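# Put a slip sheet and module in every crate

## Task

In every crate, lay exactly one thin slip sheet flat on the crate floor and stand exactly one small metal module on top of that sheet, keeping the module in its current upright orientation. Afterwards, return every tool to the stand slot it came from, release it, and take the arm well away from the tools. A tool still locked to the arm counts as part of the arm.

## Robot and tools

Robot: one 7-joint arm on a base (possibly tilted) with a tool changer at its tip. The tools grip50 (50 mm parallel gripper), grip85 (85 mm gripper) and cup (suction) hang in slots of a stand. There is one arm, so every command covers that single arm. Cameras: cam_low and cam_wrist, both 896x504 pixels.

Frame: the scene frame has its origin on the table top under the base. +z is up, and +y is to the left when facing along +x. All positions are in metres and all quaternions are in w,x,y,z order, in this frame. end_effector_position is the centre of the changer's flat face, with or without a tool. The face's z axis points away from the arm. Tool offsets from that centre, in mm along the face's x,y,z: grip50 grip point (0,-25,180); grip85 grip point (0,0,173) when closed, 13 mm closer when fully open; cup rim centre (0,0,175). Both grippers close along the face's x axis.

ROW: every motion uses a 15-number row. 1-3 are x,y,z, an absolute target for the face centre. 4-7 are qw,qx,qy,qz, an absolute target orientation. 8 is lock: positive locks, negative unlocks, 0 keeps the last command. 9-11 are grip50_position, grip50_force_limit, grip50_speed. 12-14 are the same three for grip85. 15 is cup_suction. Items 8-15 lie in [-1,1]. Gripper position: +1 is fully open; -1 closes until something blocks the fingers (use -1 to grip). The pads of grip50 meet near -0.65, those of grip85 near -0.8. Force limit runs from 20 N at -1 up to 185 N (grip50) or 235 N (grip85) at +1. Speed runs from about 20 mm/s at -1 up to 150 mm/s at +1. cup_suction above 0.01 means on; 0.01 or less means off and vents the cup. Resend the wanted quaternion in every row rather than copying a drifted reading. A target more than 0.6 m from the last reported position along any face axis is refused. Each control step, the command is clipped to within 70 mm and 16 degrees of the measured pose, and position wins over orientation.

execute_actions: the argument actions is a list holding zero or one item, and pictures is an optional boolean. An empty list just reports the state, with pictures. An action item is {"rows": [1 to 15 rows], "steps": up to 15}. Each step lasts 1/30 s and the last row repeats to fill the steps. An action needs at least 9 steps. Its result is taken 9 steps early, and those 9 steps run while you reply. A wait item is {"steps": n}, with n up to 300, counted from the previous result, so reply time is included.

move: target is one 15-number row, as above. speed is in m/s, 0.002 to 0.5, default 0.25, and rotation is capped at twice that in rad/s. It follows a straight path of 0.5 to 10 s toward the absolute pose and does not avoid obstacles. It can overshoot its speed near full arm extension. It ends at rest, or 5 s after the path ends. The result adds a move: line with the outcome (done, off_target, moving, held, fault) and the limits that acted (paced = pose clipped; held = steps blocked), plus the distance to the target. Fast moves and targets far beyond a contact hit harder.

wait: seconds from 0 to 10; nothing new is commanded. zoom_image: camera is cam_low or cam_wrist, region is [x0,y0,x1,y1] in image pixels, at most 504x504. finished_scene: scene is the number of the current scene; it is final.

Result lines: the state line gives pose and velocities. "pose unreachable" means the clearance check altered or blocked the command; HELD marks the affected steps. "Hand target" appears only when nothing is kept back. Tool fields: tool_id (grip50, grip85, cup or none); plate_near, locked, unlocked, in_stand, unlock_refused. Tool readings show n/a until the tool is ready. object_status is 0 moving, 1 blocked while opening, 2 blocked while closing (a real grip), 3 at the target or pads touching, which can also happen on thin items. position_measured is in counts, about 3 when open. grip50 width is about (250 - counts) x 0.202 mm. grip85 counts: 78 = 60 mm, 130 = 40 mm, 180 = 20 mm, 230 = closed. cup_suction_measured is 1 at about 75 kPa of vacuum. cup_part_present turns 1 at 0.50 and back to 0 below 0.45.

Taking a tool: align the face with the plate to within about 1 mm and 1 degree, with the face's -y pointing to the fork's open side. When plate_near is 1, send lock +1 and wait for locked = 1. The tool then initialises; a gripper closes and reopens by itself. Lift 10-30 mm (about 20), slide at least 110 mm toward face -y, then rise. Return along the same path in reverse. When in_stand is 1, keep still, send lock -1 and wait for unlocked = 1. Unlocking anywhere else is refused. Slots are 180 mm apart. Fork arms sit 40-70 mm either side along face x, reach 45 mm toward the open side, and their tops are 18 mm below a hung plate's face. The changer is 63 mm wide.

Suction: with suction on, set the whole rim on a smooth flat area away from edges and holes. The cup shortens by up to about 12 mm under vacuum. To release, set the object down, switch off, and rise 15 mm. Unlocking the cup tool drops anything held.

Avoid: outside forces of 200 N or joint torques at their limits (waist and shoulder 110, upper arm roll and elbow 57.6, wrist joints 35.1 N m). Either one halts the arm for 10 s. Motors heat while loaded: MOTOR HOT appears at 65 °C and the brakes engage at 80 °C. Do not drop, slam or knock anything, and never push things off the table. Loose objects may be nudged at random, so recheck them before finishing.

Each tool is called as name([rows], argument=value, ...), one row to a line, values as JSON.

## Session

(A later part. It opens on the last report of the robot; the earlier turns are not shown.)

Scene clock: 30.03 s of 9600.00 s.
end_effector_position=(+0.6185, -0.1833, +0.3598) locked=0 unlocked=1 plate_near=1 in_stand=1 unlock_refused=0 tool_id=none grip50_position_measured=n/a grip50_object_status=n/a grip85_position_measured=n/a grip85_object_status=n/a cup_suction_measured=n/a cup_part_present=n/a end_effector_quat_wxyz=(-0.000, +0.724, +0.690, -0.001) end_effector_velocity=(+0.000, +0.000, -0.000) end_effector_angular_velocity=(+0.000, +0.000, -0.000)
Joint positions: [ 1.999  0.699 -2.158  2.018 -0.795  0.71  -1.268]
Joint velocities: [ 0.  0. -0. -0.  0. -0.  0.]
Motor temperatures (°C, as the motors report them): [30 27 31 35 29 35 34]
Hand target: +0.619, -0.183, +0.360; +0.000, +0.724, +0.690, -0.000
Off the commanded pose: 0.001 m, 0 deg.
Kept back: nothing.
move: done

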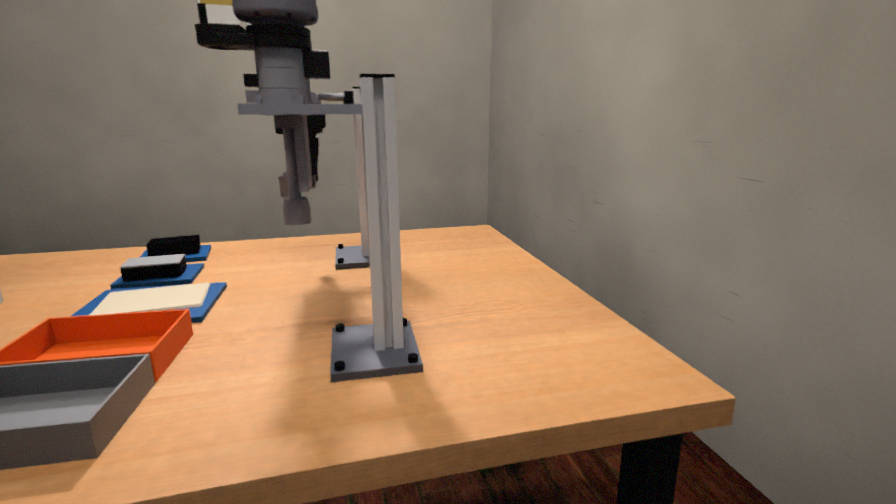

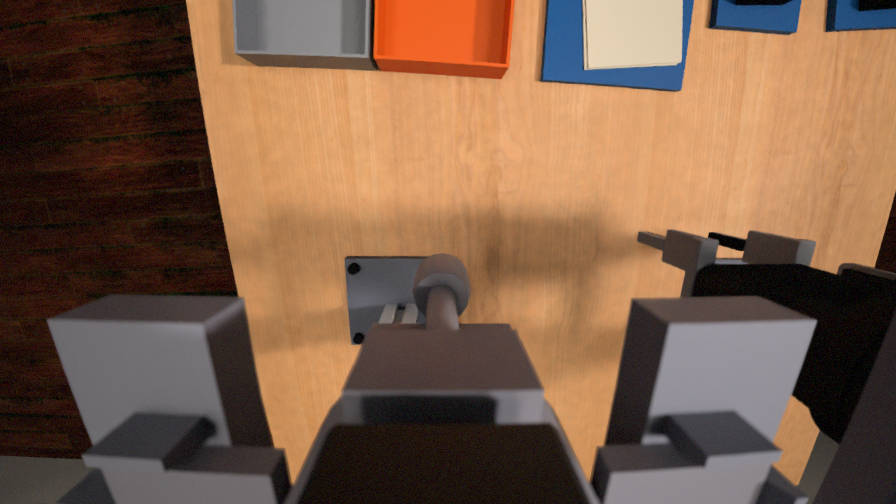

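move(target=[0.6185,-0.1833,0.3598,0,0.7236,0.6903,0,1,1,0,0,1,0,0,0])

wait(seconds=1)

move(target=[0.6185,-0.1833,0.38,0,0.7236,0.6903,0,0,1,0,0,1,0,0,0], speed=0.05)

move(target=[0.49,-0.1773,0.38,0,0.7236,0.6903,0,0,1,0,0,1,0,0,0], speed=0.12)

move(target=[0.36,0.035,0.26,0,0.7071,0.7071,0,0,1,0,0,1,0,0,0])

Scene clock: 31.20 s of 9600.00 s.
end_effector_position=(+0.6184, -0.1834, +0.3598) locked=0 unlocked=0 plate_near=1 in_stand=1 unlock_refused=0 tool_id=none grip50_position_measured=n/a grip50_object_status=n/a grip85_position_measured=n/a grip85_object_status=n/a cup_suction_measured=n/a cup_part_present=n/a end_effector_quat_wxyz=(-0.000, +0.724, +0.690, -0.000) end_effector_velocity=(-0.001, +0.001, -0.001) end_effector_angular_velocity=(+0.001, +0.001, +0.003)
Joint positions: [ 1.999  0.699 -2.158  2.018 -0.795  0.711 -1.268]
Joint velocities: [-0.     0.     0.001  0.002 -0.     0.    -0.001]
Motor temperatures (°C, as the motors report them): [30 27 31 35 29 35 34]
Hand target: +0.619, -0.183, +0.360; -0.000, +0.724, +0.690, -0.000
Off the commanded pose: 0.000 m, 0 deg.
Kept back: nothing.
move: done

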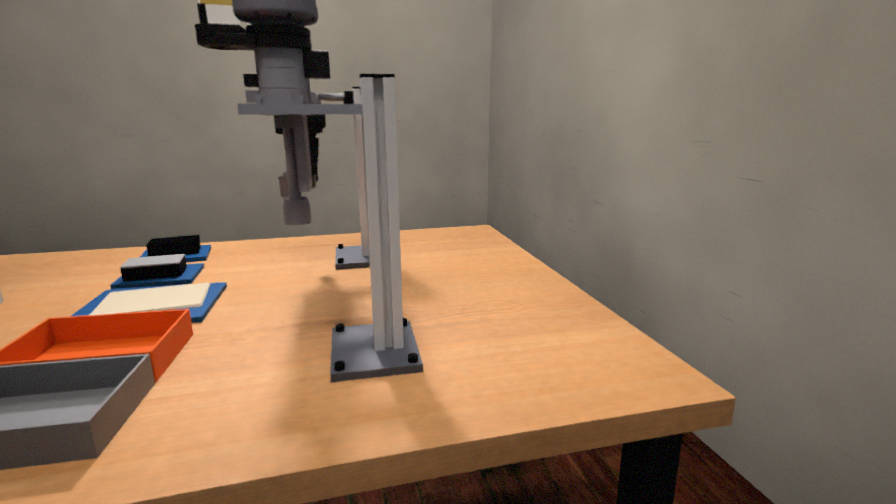

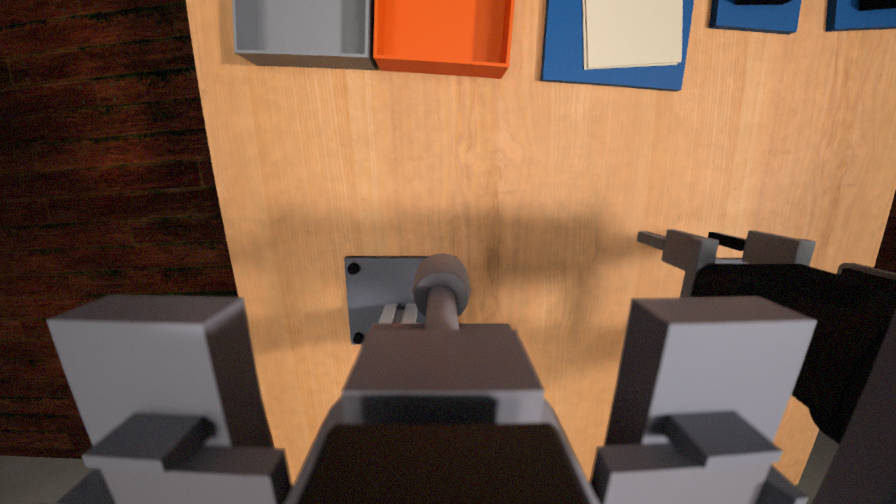

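Scene clock: 32.20 s of 9600.00 s.
end_effector_position=(+0.6184, -0.1834, +0.3599) locked=1 unlocked=0 plate_near=1 in_stand=1 unlock_refused=0 tool_id=cup grip50_position_measured=n/a grip50_object_status=n/a grip85_position_measured=n/a grip85_object_status=n/a cup_suction_measured=n/a cup_part_present=n/a end_effector_quat_wxyz=(-0.000, +0.724, +0.690, -0.000) end_effector_velocity=(+0.000, -0.000, +0.000) end_effector_angular_velocity=(+0.000, -0.001, -0.000)
Joint positions: [ 1.999  0.699 -2.158  2.018 -0.795  0.712 -1.268]
Joint velocities: [-0.    -0.    -0.    -0.    -0.     0.001 -0.   ]
Motor temperatures (°C, as the motors report them): [30 27 31 35 29 35 34]
Hand target: +0.619, -0.183, +0.360; -0.000, +0.724, +0.690, -0.000
Off the commanded pose: 0.000 m, 0 deg.
Kept back: nothing.
Steps of this call (steps 1 to 30: nothing new was sent). Readings (end_effector_position | what the end effector reports):
1: (+0.6184, -0.1834, +0.3598) | locked=0 unlocked=0 plate_near=1 in_stand=1 unlock_refused=0 tool_id=none grip50_position_measured=n/a grip50_object_status=n/a grip85_position_measured=n/a grip85_object_status=n/a cup_suction_measured=n/a cup_part_present=n/a
2: (+0.6184, -0.1834, +0.3598) | locked=0 unlocked=0 plate_near=1 in_stand=1 unlock_refused=0 tool_id=none grip50_position_measured=n/a grip50_object_status=n/a grip85_position_measured=n/a grip85_object_status=n/a cup_suction_measured=n/a cup_part_present=n/a
4: (+0.6184, -0.1834, +0.3599) | locked=1 unlocked=0 plate_near=1 in_stand=1 unlock_refused=0 tool_id=cup grip50_position_measured=n/a grip50_object_status=n/a grip85_position_measured=n/a grip85_object_status=n/a cup_suction_measured=n/a cup_part_present=n/a
8: (+0.6184, -0.1834, +0.3599) | locked=1 unlocked=0 plate_near=1 in_stand=1 unlock_refused=0 tool_id=cup grip50_position_measured=n/a grip50_object_status=n/a grip85_position_measured=n/a grip85_object_status=n/a cup_suction_measured=n/a cup_part_present=n/a
30: the state above

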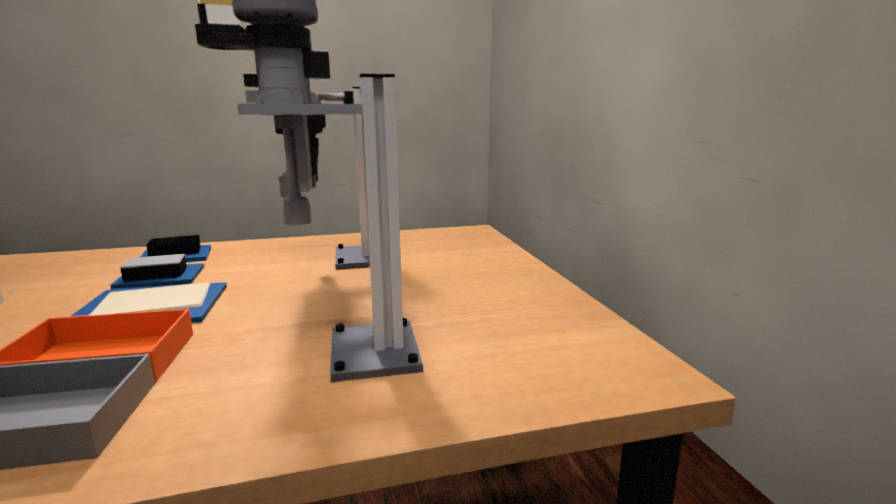

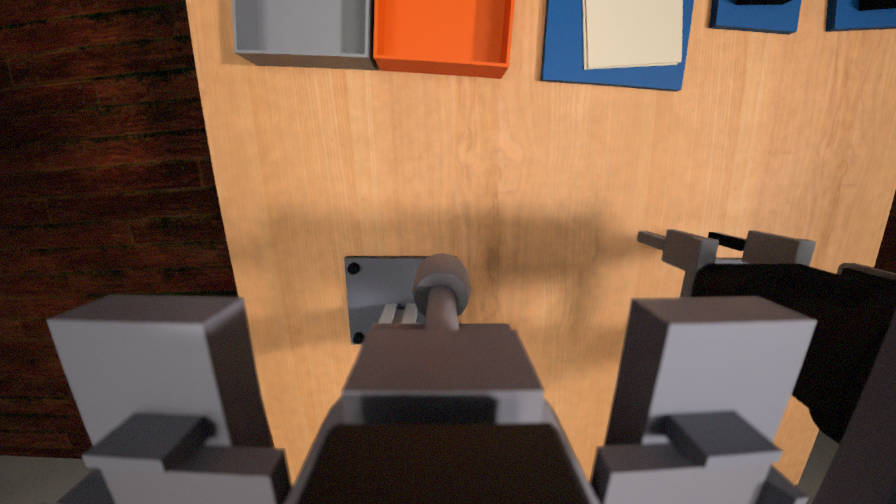

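Scene clock: 32.90 s of 9600.00 s.
end_effector_position=(+0.6186, -0.1831, +0.3801) locked=1 unlocked=0 plate_near=1 in_stand=0 unlock_refused=0 tool_id=cup grip50_position_measured=n/a grip50_object_status=n/a grip85_position_measured=n/a grip85_object_status=n/a cup_suction_measured=0.00 cup_part_present=0 end_effector_quat_wxyz=(+0.000, +0.724, +0.690, +0.000) end_effector_velocity=(+0.000, -0.000, -0.000) end_effector_angular_velocity=(+0.000, -0.000, -0.000)
Joint positions: [ 1.977  0.671 -2.114  2.006 -0.757  0.672 -1.288]
Joint velocities: [-0.  0. -0. -0.  0.  0. -0.]
Motor temperatures (°C, as the motors report them): [30 27 31 35 29 35 34]
Hand target: +0.619, -0.183, +0.380; -0.000, +0.724, +0.690, +0.000
Off the commanded pose: 0.000 m, 0 deg.
Kept back: nothing.
move: done

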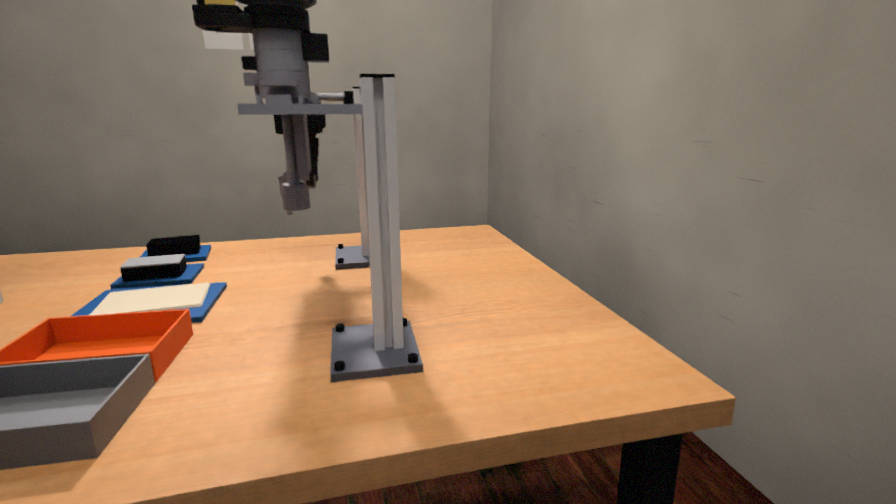

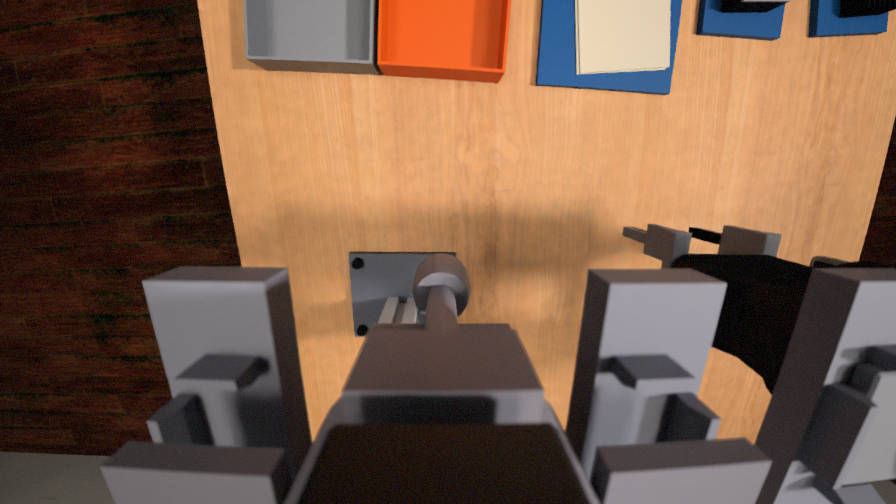

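Scene clock: 34.27 s of 9600.00 s.
end_effector_position=(+0.4899, -0.1776, +0.3803) locked=1 unlocked=0 plate_near=1 in_stand=0 unlock_refused=0 tool_id=cup grip50_position_measured=n/a grip50_object_status=n/a grip85_position_measured=n/a grip85_object_status=n/a cup_suction_measured=0.00 cup_part_present=0 end_effector_quat_wxyz=(+0.000, +0.724, +0.690, +0.000) end_effector_velocity=(+0.000, +0.000, -0.000) end_effector_angular_velocity=(+0.001, -0.000, -0.000)
Joint positions: [ 1.642  0.365 -1.917  2.379 -0.552  0.865 -1.425]
Joint velocities: [ 0.001  0.001 -0.001 -0.     0.     0.     0.001]
Motor temperatures (°C, as the motors report them): [30 27 31 35 29 35 34]
Hand target: +0.490, -0.178, +0.380; +0.000, +0.724, +0.690, +0.000
Off the commanded pose: 0.000 m, 0 deg.
Kept back: nothing.
move: done

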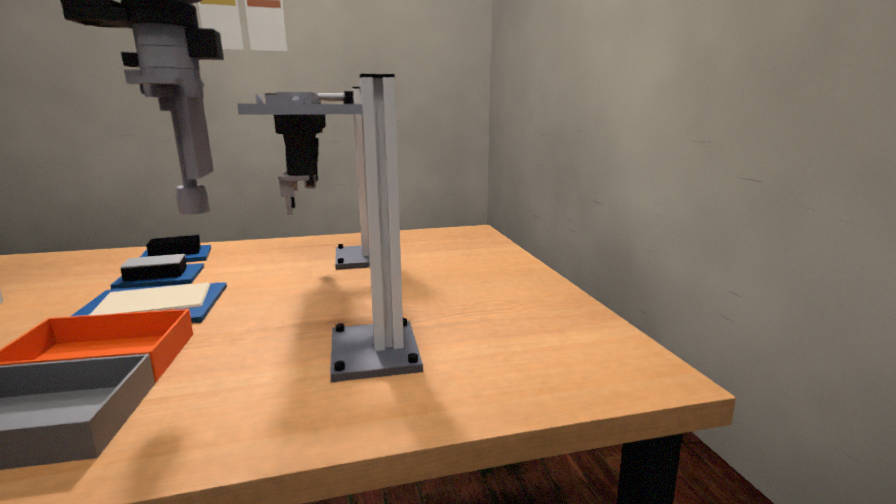

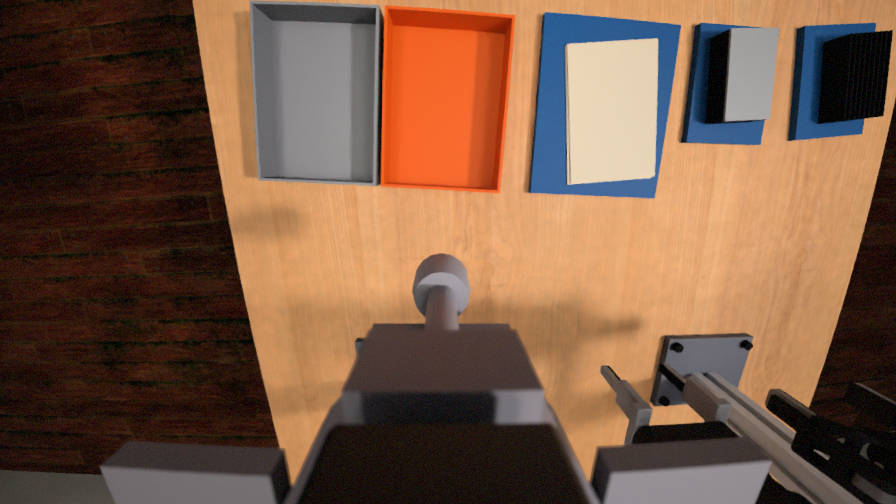

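Scene clock: 36.07 s of 9600.00 s.
end_effector_position=(+0.3608, +0.0339, +0.2613) locked=1 unlocked=0 plate_near=1 in_stand=0 unlock_refused=0 tool_id=cup grip50_position_measured=n/a grip50_object_status=n/a grip85_position_measured=n/a grip85_object_status=n/a cup_suction_measured=0.00 cup_part_present=0 end_effector_quat_wxyz=(-0.046, +0.707, +0.706, -0.001) end_effector_velocity=(+0.000, -0.000, +0.000) end_effector_angular_velocity=(+0.002, -0.003, +0.000)
Joint positions: [ 2.795  0.336 -2.799  2.689 -0.281  1.359 -1.352]
Joint velocities: [-0.     0.     0.001 -0.     0.006  0.003 -0.005]
Motor temperatures (°C, as the motors report them): [30 27 31 35 29 35 34]
Hand target: +0.361, +0.034, +0.261; -0.047, +0.707, +0.706, -0.001
Off the commanded pose: 0.002 m, 5 deg.
joint sent to its limit — the command would take joint 1 (waist) past its upper limit and joint 4 (elbow) past its upper limit, so those joints were sent only as far as their limits.
Kept back: nothing.
move: off_target

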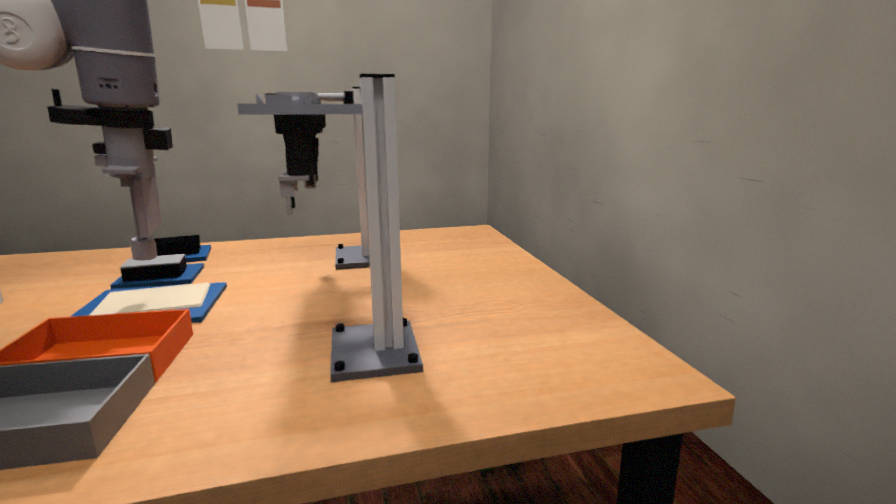

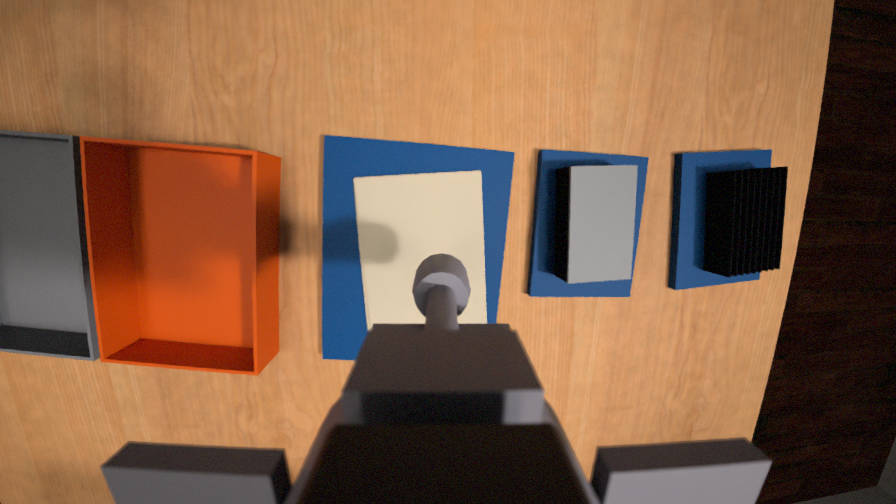

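move(target=[0.375,0.033,0.21,0,0.7071,0.7071,0,0,1,0,0,1,0,0,1], speed=0.08)

Scene clock: 37.50 s of 9600.00 s.
end_effector_position=(+0.3754, +0.0329, +0.2107) locked=1 unlocked=0 plate_near=1 in_stand=0 unlock_refused=0 tool_id=cup grip50_position_measured=n/a grip50_object_status=n/a grip85_position_measured=n/a grip85_object_status=n/a cup_suction_measured=0.00 cup_part_present=0 end_effector_quat_wxyz=(-0.063, +0.706, +0.706, -0.002) end_effector_velocity=(-0.000, -0.000, +0.000) end_effector_angular_velocity=(+0.000, -0.000, -0.000)
Joint positions: [ 2.795  0.544 -2.97   2.669 -0.671  1.519 -1.135]
Joint velocities: [ 0.    -0.001 -0.     0.001  0.001  0.    -0.001]
Motor temperatures (°C, as the motors report them): [30 27 31 35 29 35 34]
Hand target: +0.375, +0.033, +0.211; -0.063, +0.706, +0.706, -0.002
Off the commanded pose: 0.001 m, 7 deg.
joint sent to its limit — the command would take joint 1 (waist) past its upper limit and joint 3 (upper arm roll) past its lower limit, so those joints were sent only as far as their limits.
Kept back: nothing.
move: off_target

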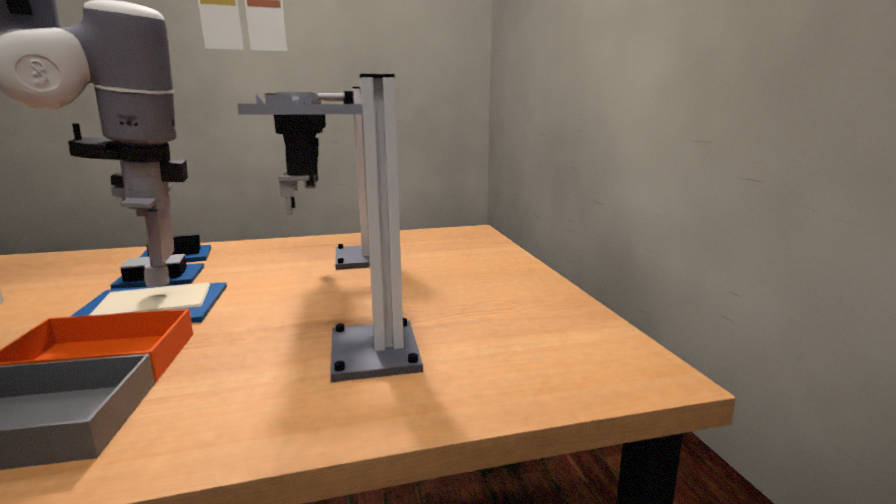

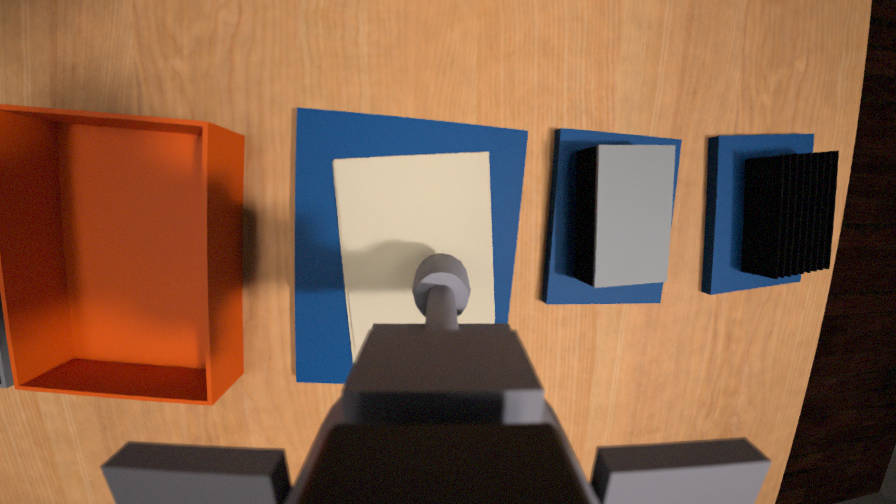

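Reconfigure: go high, then down on the +y side.

move(target=[0.42,-0.1,0.35,0,0.7071,0.7071,0,0,1,0,0,1,0,0,0])

move(target=[0.38,0.1,0.6,0,0.7071,0.7071,0,0,1,0,0,1,0,0,0])

move(target=[0.3,0.4,0.35,0,0.7071,0.7071,0,0,1,0,0,1,0,0,0])

Scene clock: 38.93 s of 9600.00 s.
end_effector_position=(+0.4199, -0.0995, +0.3497) locked=1 unlocked=0 plate_near=1 in_stand=0 unlock_refused=0 tool_id=cup grip50_position_measured=n/a grip50_object_status=n/a grip85_position_measured=n/a grip85_object_status=n/a cup_suction_measured=0.00 cup_part_present=0 end_effector_quat_wxyz=(-0.001, +0.707, +0.707, +0.001) end_effector_velocity=(-0.000, +0.000, -0.000) end_effector_angular_velocity=(+0.000, +0.001, +0.001)
Joint positions: [ 2.224  0.113 -2.434  2.528 -0.152  1.043 -1.694]
Joint velocities: [ 0.     0.001 -0.     0.    -0.     0.    -0.   ]
Motor temperatures (°C, as the motors report them): [30 27 31 35 29 35 34]
Hand target: +0.420, -0.099, +0.350; -0.001, +0.707, +0.707, +0.001
Off the commanded pose: 0.001 m, 0 deg.
Kept back: nothing.
move: done

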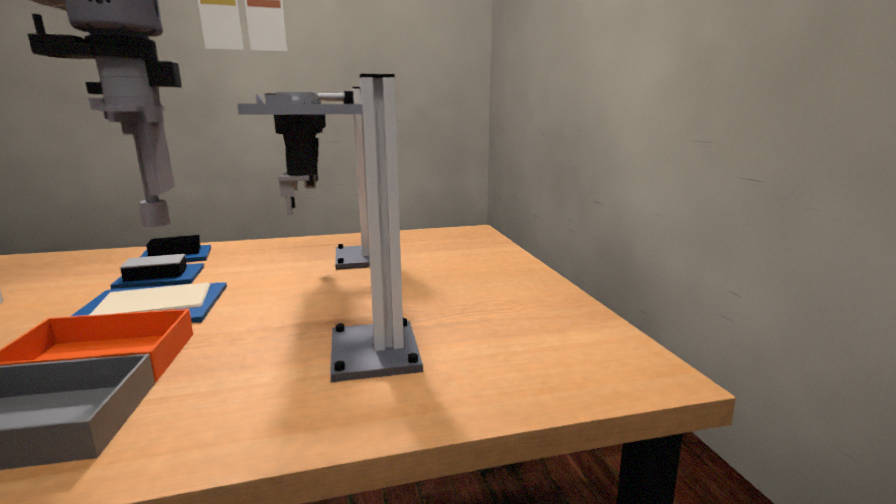

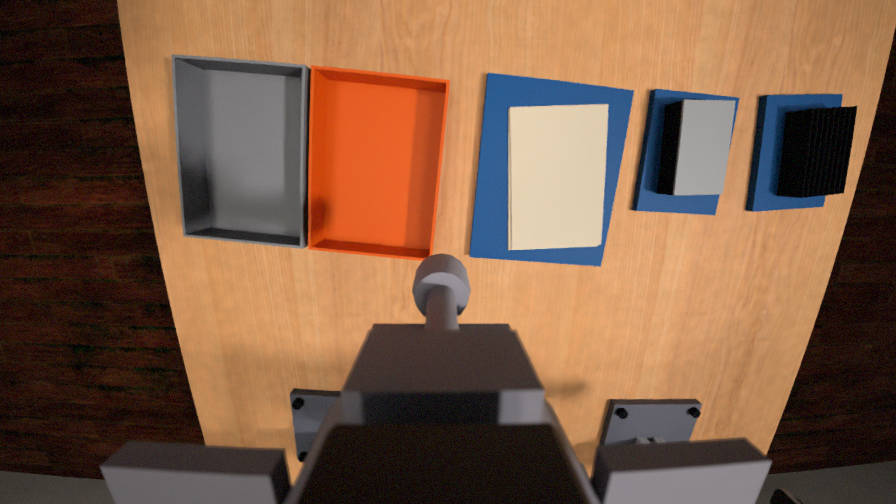

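Scene clock: 40.63 s of 9600.00 s.
end_effector_position=(+0.3804, +0.1001, +0.6000) locked=1 unlocked=0 plate_near=1 in_stand=0 unlock_refused=0 tool_id=cup grip50_position_measured=n/a grip50_object_status=n/a grip85_position_measured=n/a grip85_object_status=n/a cup_suction_measured=0.00 cup_part_present=0 end_effector_quat_wxyz=(-0.001, +0.706, +0.708, +0.001) end_effector_velocity=(+0.000, -0.000, +0.000) end_effector_angular_velocity=(+0.000, -0.000, -0.001)
Joint positions: [ 2.587 -0.54  -2.493  2.091  0.313  0.075 -1.616]
Joint velocities: [ 0.  0. -0. -0. -0. -0.  0.]
Motor temperatures (°C, as the motors report them): [30 27 31 35 29 35 34]
Hand target: +0.380, +0.100, +0.600; -0.001, +0.706, +0.708, +0.001
Off the commanded pose: 0.000 m, 0 deg.
Kept back: nothing.
move: done

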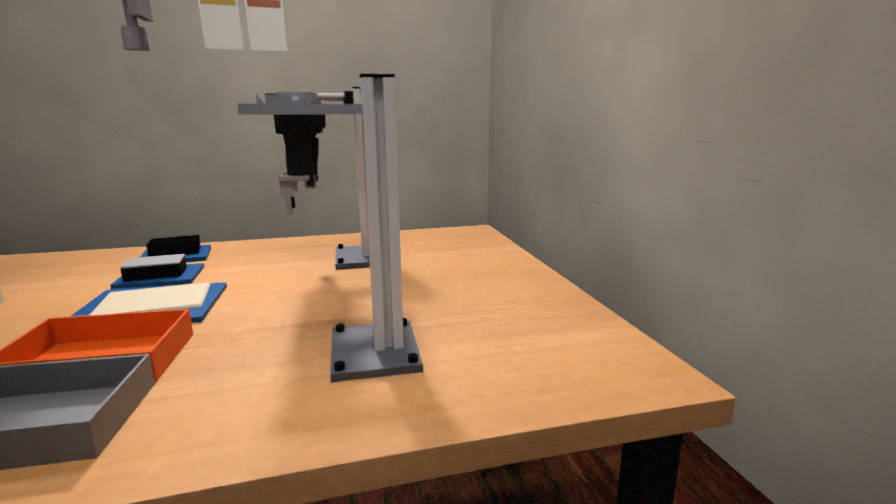

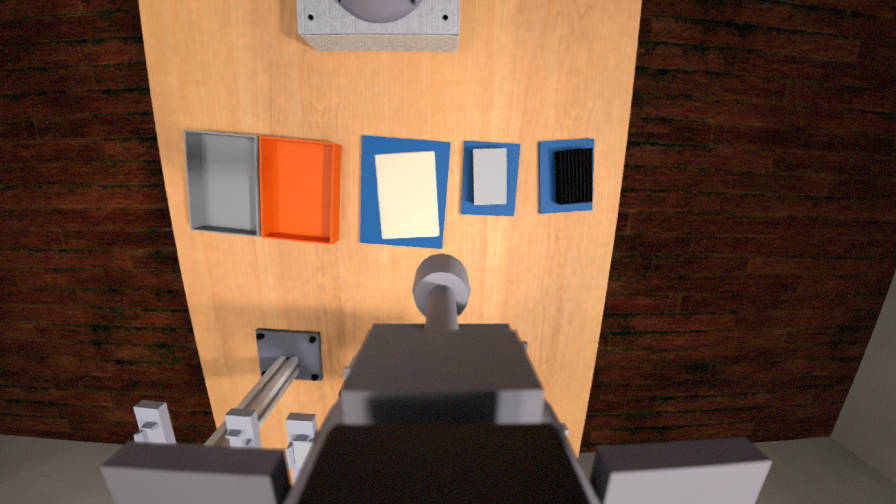

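Scene clock: 42.70 s of 9600.00 s.
end_effector_position=(+0.3004, +0.3993, +0.3504) locked=1 unlocked=0 plate_near=1 in_stand=0 unlock_refused=0 tool_id=cup grip50_position_measured=n/a grip50_object_status=n/a grip85_position_measured=n/a grip85_object_status=n/a cup_suction_measured=0.00 cup_part_present=0 end_effector_quat_wxyz=(+0.001, +0.708, +0.706, -0.001) end_effector_velocity=(-0.000, +0.001, +0.000) end_effector_angular_velocity=(+0.001, -0.000, +0.001)
Joint positions: [ 2.257 -0.61  -1.234  2.142  0.733  0.644 -1.02 ]
Joint velocities: [ 0.001  0.001 -0.    -0.    -0.     0.     0.   ]
Motor temperatures (°C, as the motors report them): [30 27 31 35 29 35 34]
Hand target: +0.300, +0.399, +0.350; +0.001, +0.708, +0.706, -0.001
Off the commanded pose: 0.001 m, 0 deg.
Kept back: nothing.
move: done

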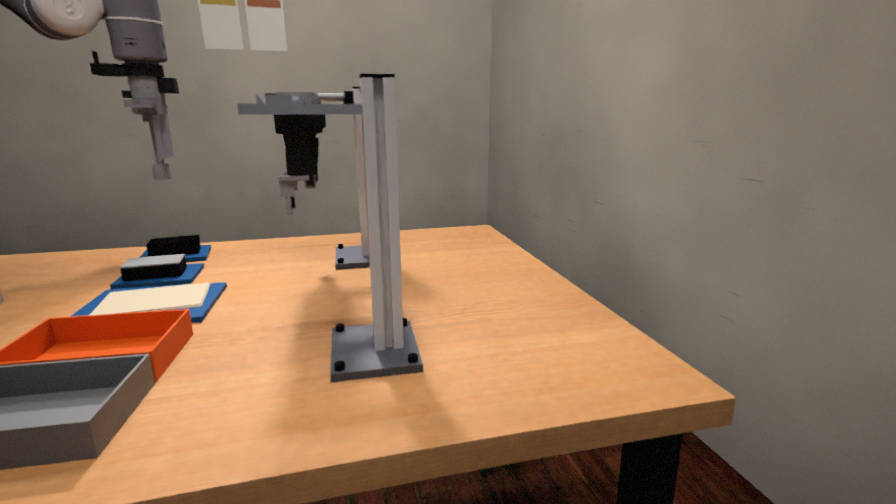

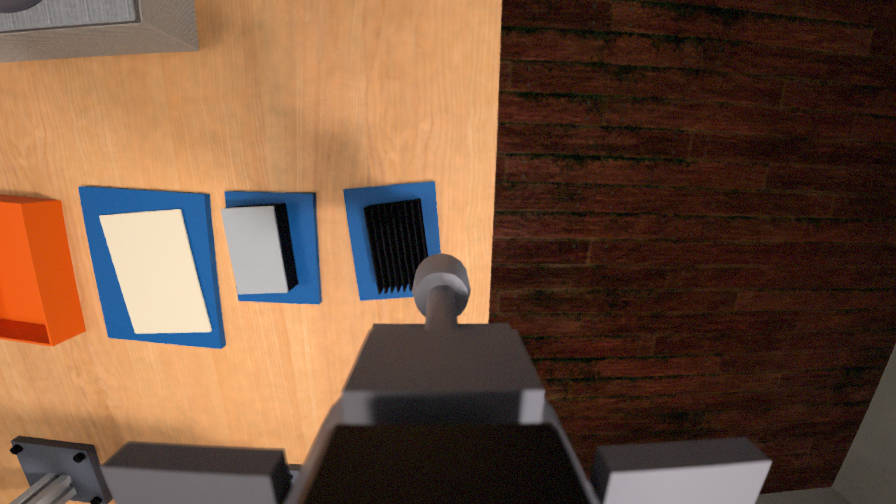

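Good. Pick with yaw +3.5° aligned to the sheet.

move(target=[0.365,0.034,0.27,0,0.685,0.7285,0,0,1,0,0,1,0,0,0])

move(target=[0.365,0.034,0.2,0,0.685,0.7285,0,0,1,0,0,1,0,0,1], speed=0.08)

Scene clock: 44.97 s of 9600.00 s.
end_effector_position=(+0.3647, +0.0342, +0.2701) locked=1 unlocked=0 plate_near=1 in_stand=0 unlock_refused=0 tool_id=cup grip50_position_measured=n/a grip50_object_status=n/a grip85_position_measured=n/a grip85_object_status=n/a cup_suction_measured=0.00 cup_part_present=0 end_effector_quat_wxyz=(+0.001, +0.685, +0.728, +0.000) end_effector_velocity=(+0.000, +0.000, +0.000) end_effector_angular_velocity=(-0.000, -0.001, +0.000)
Joint positions: [ 1.524 -0.607 -1.115  2.458  0.997  0.927 -2.074]
Joint velocities: [ 0.001  0.    -0.001 -0.    -0.     0.     0.   ]
Motor temperatures (°C, as the motors report them): [30 27 31 35 29 35 34]
Hand target: +0.365, +0.034, +0.270; +0.001, +0.685, +0.728, +0.000
Off the commanded pose: 0.000 m, 0 deg.
Kept back: nothing.
move: done

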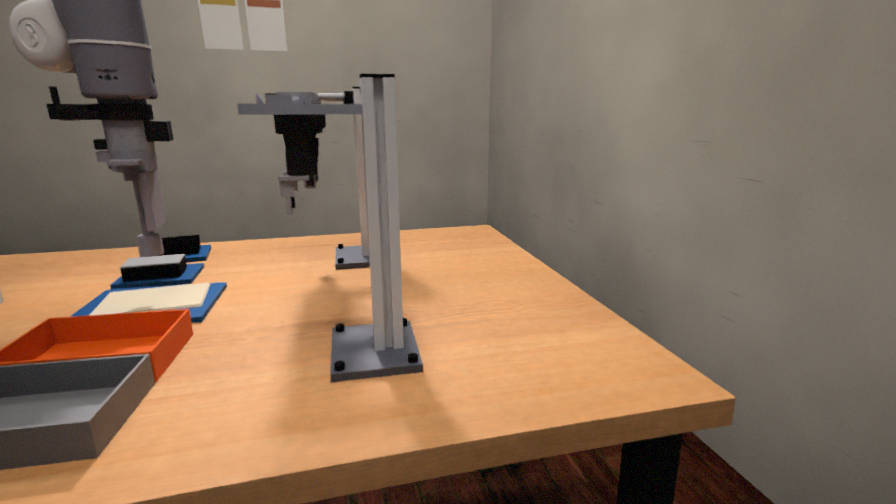

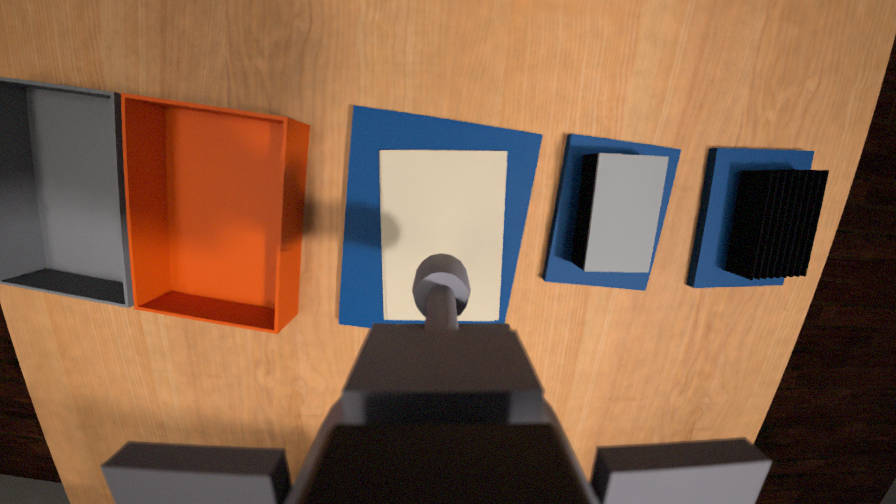

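Scene clock: 46.13 s of 9600.00 s.
end_effector_position=(+0.3652, +0.0340, +0.2001) locked=1 unlocked=0 plate_near=1 in_stand=0 unlock_refused=0 tool_id=cup grip50_position_measured=n/a grip50_object_status=n/a grip85_position_measured=n/a grip85_object_status=n/a cup_suction_measured=0.00 cup_part_present=0 end_effector_quat_wxyz=(+0.000, +0.685, +0.729, +0.000) end_effector_velocity=(-0.000, +0.000, +0.000) end_effector_angular_velocity=(+0.000, +0.000, +0.000)
Joint positions: [ 1.341 -0.823 -0.89   2.339  1.276  0.941 -2.244]
Joint velocities: [ 0.001  0.001 -0.     0.001 -0.    -0.    -0.   ]
Motor temperatures (°C, as the motors report them): [30 27 31 35 29 35 34]
Hand target: +0.365, +0.034, +0.200; +0.000, +0.685, +0.729, +0.000
Off the commanded pose: 0.000 m, 0 deg.
Kept back: nothing.
move: done

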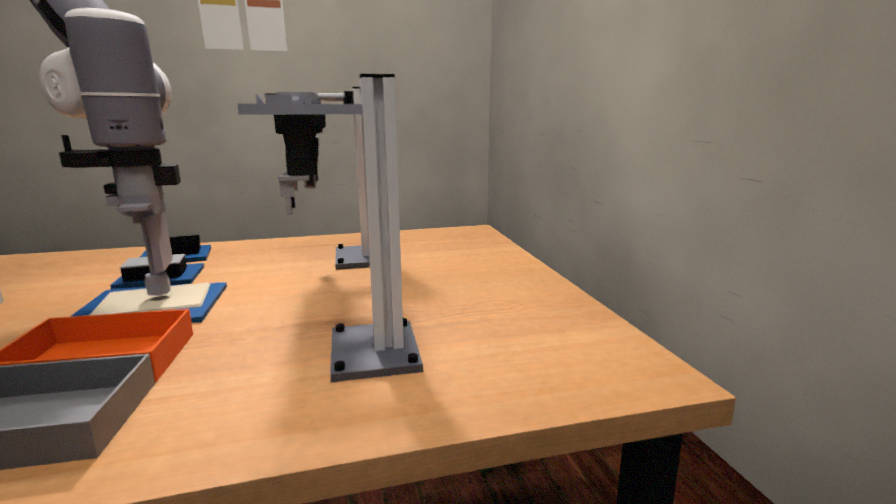

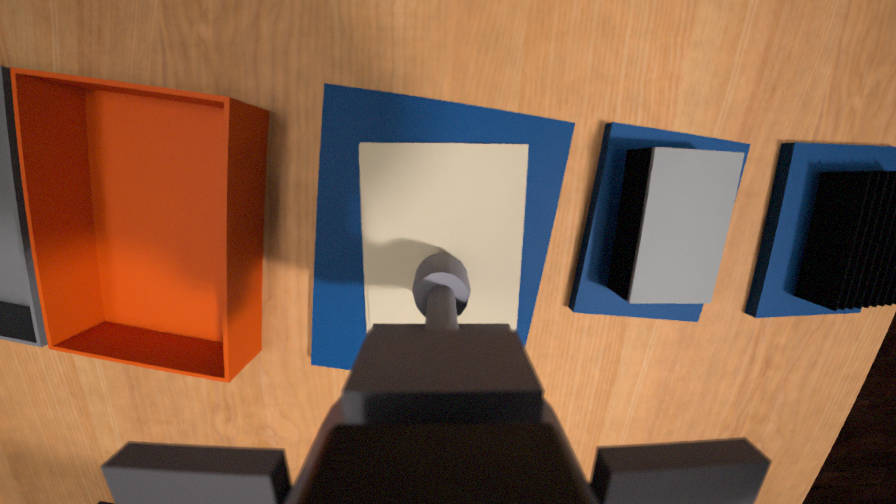

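move(target=[0.365,0.034,0.187,0,0.685,0.7285,0,0,1,0,0,1,0,0,1], speed=0.015)

move(target=[0.365,0.034,0.25,0,0.685,0.7285,0,0,1,0,0,1,0,0,1], speed=0.05)

move(target=[0.353,-0.167,0.24,0,0.7314,0.682,0,0,1,0,0,1,0,0,1], speed=0.15)

Scene clock: 47.57 s of 9600.00 s.
end_effector_position=(+0.3650, +0.0340, +0.1870) locked=1 unlocked=0 plate_near=1 in_stand=0 unlock_refused=0 tool_id=cup grip50_position_measured=n/a grip50_object_status=n/a grip85_position_measured=n/a grip85_object_status=n/a cup_suction_measured=0.86 cup_part_present=1 end_effector_quat_wxyz=(+0.000, +0.685, +0.729, -0.000) end_effector_velocity=(-0.000, -0.000, +0.000) end_effector_angular_velocity=(-0.000, +0.000, +0.000)
Joint positions: [ 1.318 -0.861 -0.861  2.316  1.319  0.943 -2.27 ]
Joint velocities: [ 0. -0. -0.  0. -0.  0. -0.]
Motor temperatures (°C, as the motors report them): [30 27 31 35 29 35 34]
Hand target: +0.365, +0.034, +0.187; +0.000, +0.685, +0.729, -0.000
Off the commanded pose: 0.000 m, 0 deg.
Kept back: nothing.
move: done

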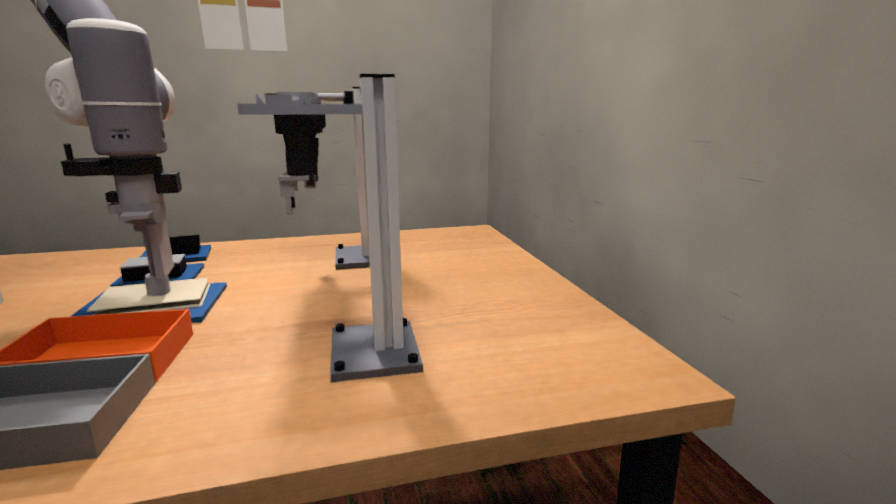

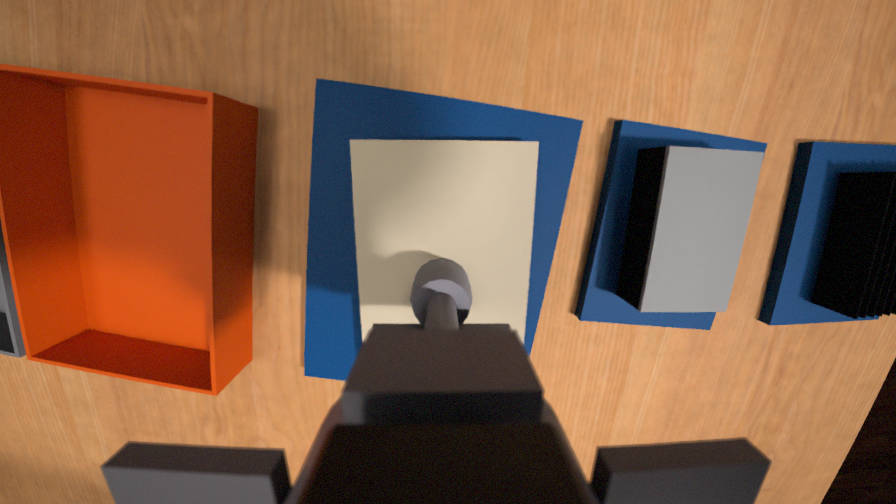

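Scene clock: 49.07 s of 9600.00 s.
end_effector_position=(+0.3649, +0.0341, +0.2499) locked=1 unlocked=0 plate_near=1 in_stand=0 unlock_refused=0 tool_id=cup grip50_position_measured=n/a grip50_object_status=n/a grip85_position_measured=n/a grip85_object_status=n/a cup_suction_measured=0.88 cup_part_present=1 end_effector_quat_wxyz=(-0.000, +0.685, +0.729, -0.000) end_effector_velocity=(-0.000, -0.000, -0.000) end_effector_angular_velocity=(-0.001, +0.001, +0.001)
Joint positions: [ 1.458 -0.67  -1.034  2.424  1.085  0.931 -2.128]
Joint velocities: [-0.    -0.001  0.001 -0.    -0.001 -0.     0.   ]
Motor temperatures (°C, as the motors report them): [30 27 31 35 29 35 34]
Hand target: +0.365, +0.034, +0.250; -0.000, +0.685, +0.728, -0.000
Off the commanded pose: 0.000 m, 0 deg.
Kept back: nothing.
move: done

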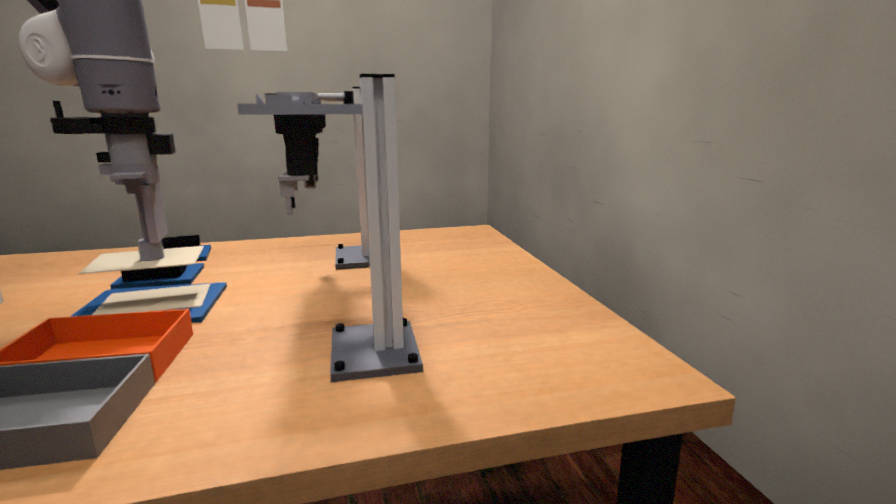

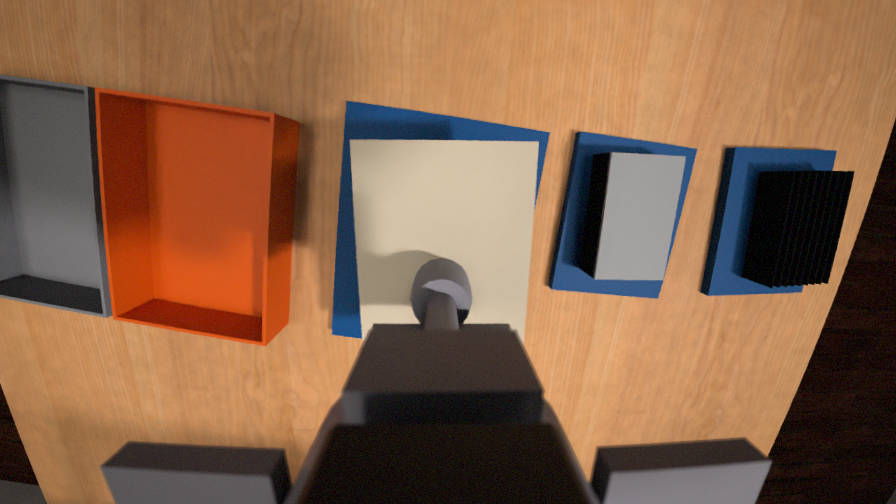

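Scene clock: 50.73 s of 9600.00 s.
end_effector_position=(+0.3530, -0.1668, +0.2401) locked=1 unlocked=0 plate_near=1 in_stand=0 unlock_refused=0 tool_id=cup grip50_position_measured=n/a grip50_object_status=n/a grip85_position_measured=n/a grip85_object_status=n/a cup_suction_measured=0.88 cup_part_present=1 end_effector_quat_wxyz=(+0.000, +0.731, +0.682, -0.000) end_effector_velocity=(+0.000, +0.000, +0.000) end_effector_angular_velocity=(+0.000, -0.000, +0.001)
Joint positions: [ 0.9   -0.759 -1.056  2.349  1.134  0.857 -2.567]
Joint velocities: [ 0.001  0.    -0.     0.     0.     0.    -0.   ]
Motor temperatures (°C, as the motors report them): [30 27 31 35 29 35 34]
Hand target: +0.353, -0.167, +0.240; +0.000, +0.731, +0.682, -0.000
Off the commanded pose: 0.000 m, 0 deg.
Kept back: nothing.
move: done

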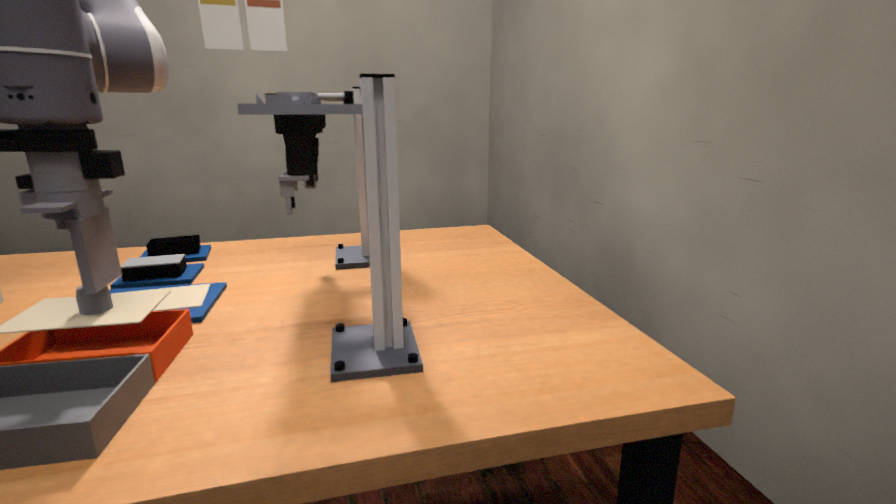

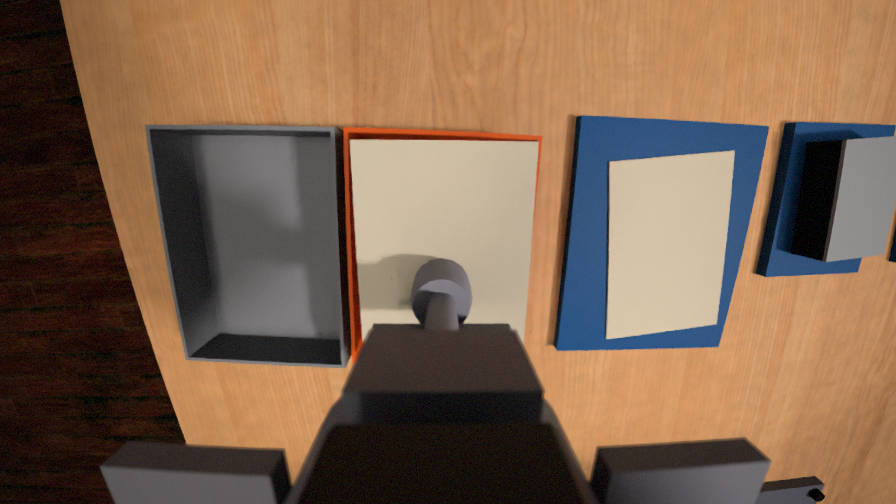

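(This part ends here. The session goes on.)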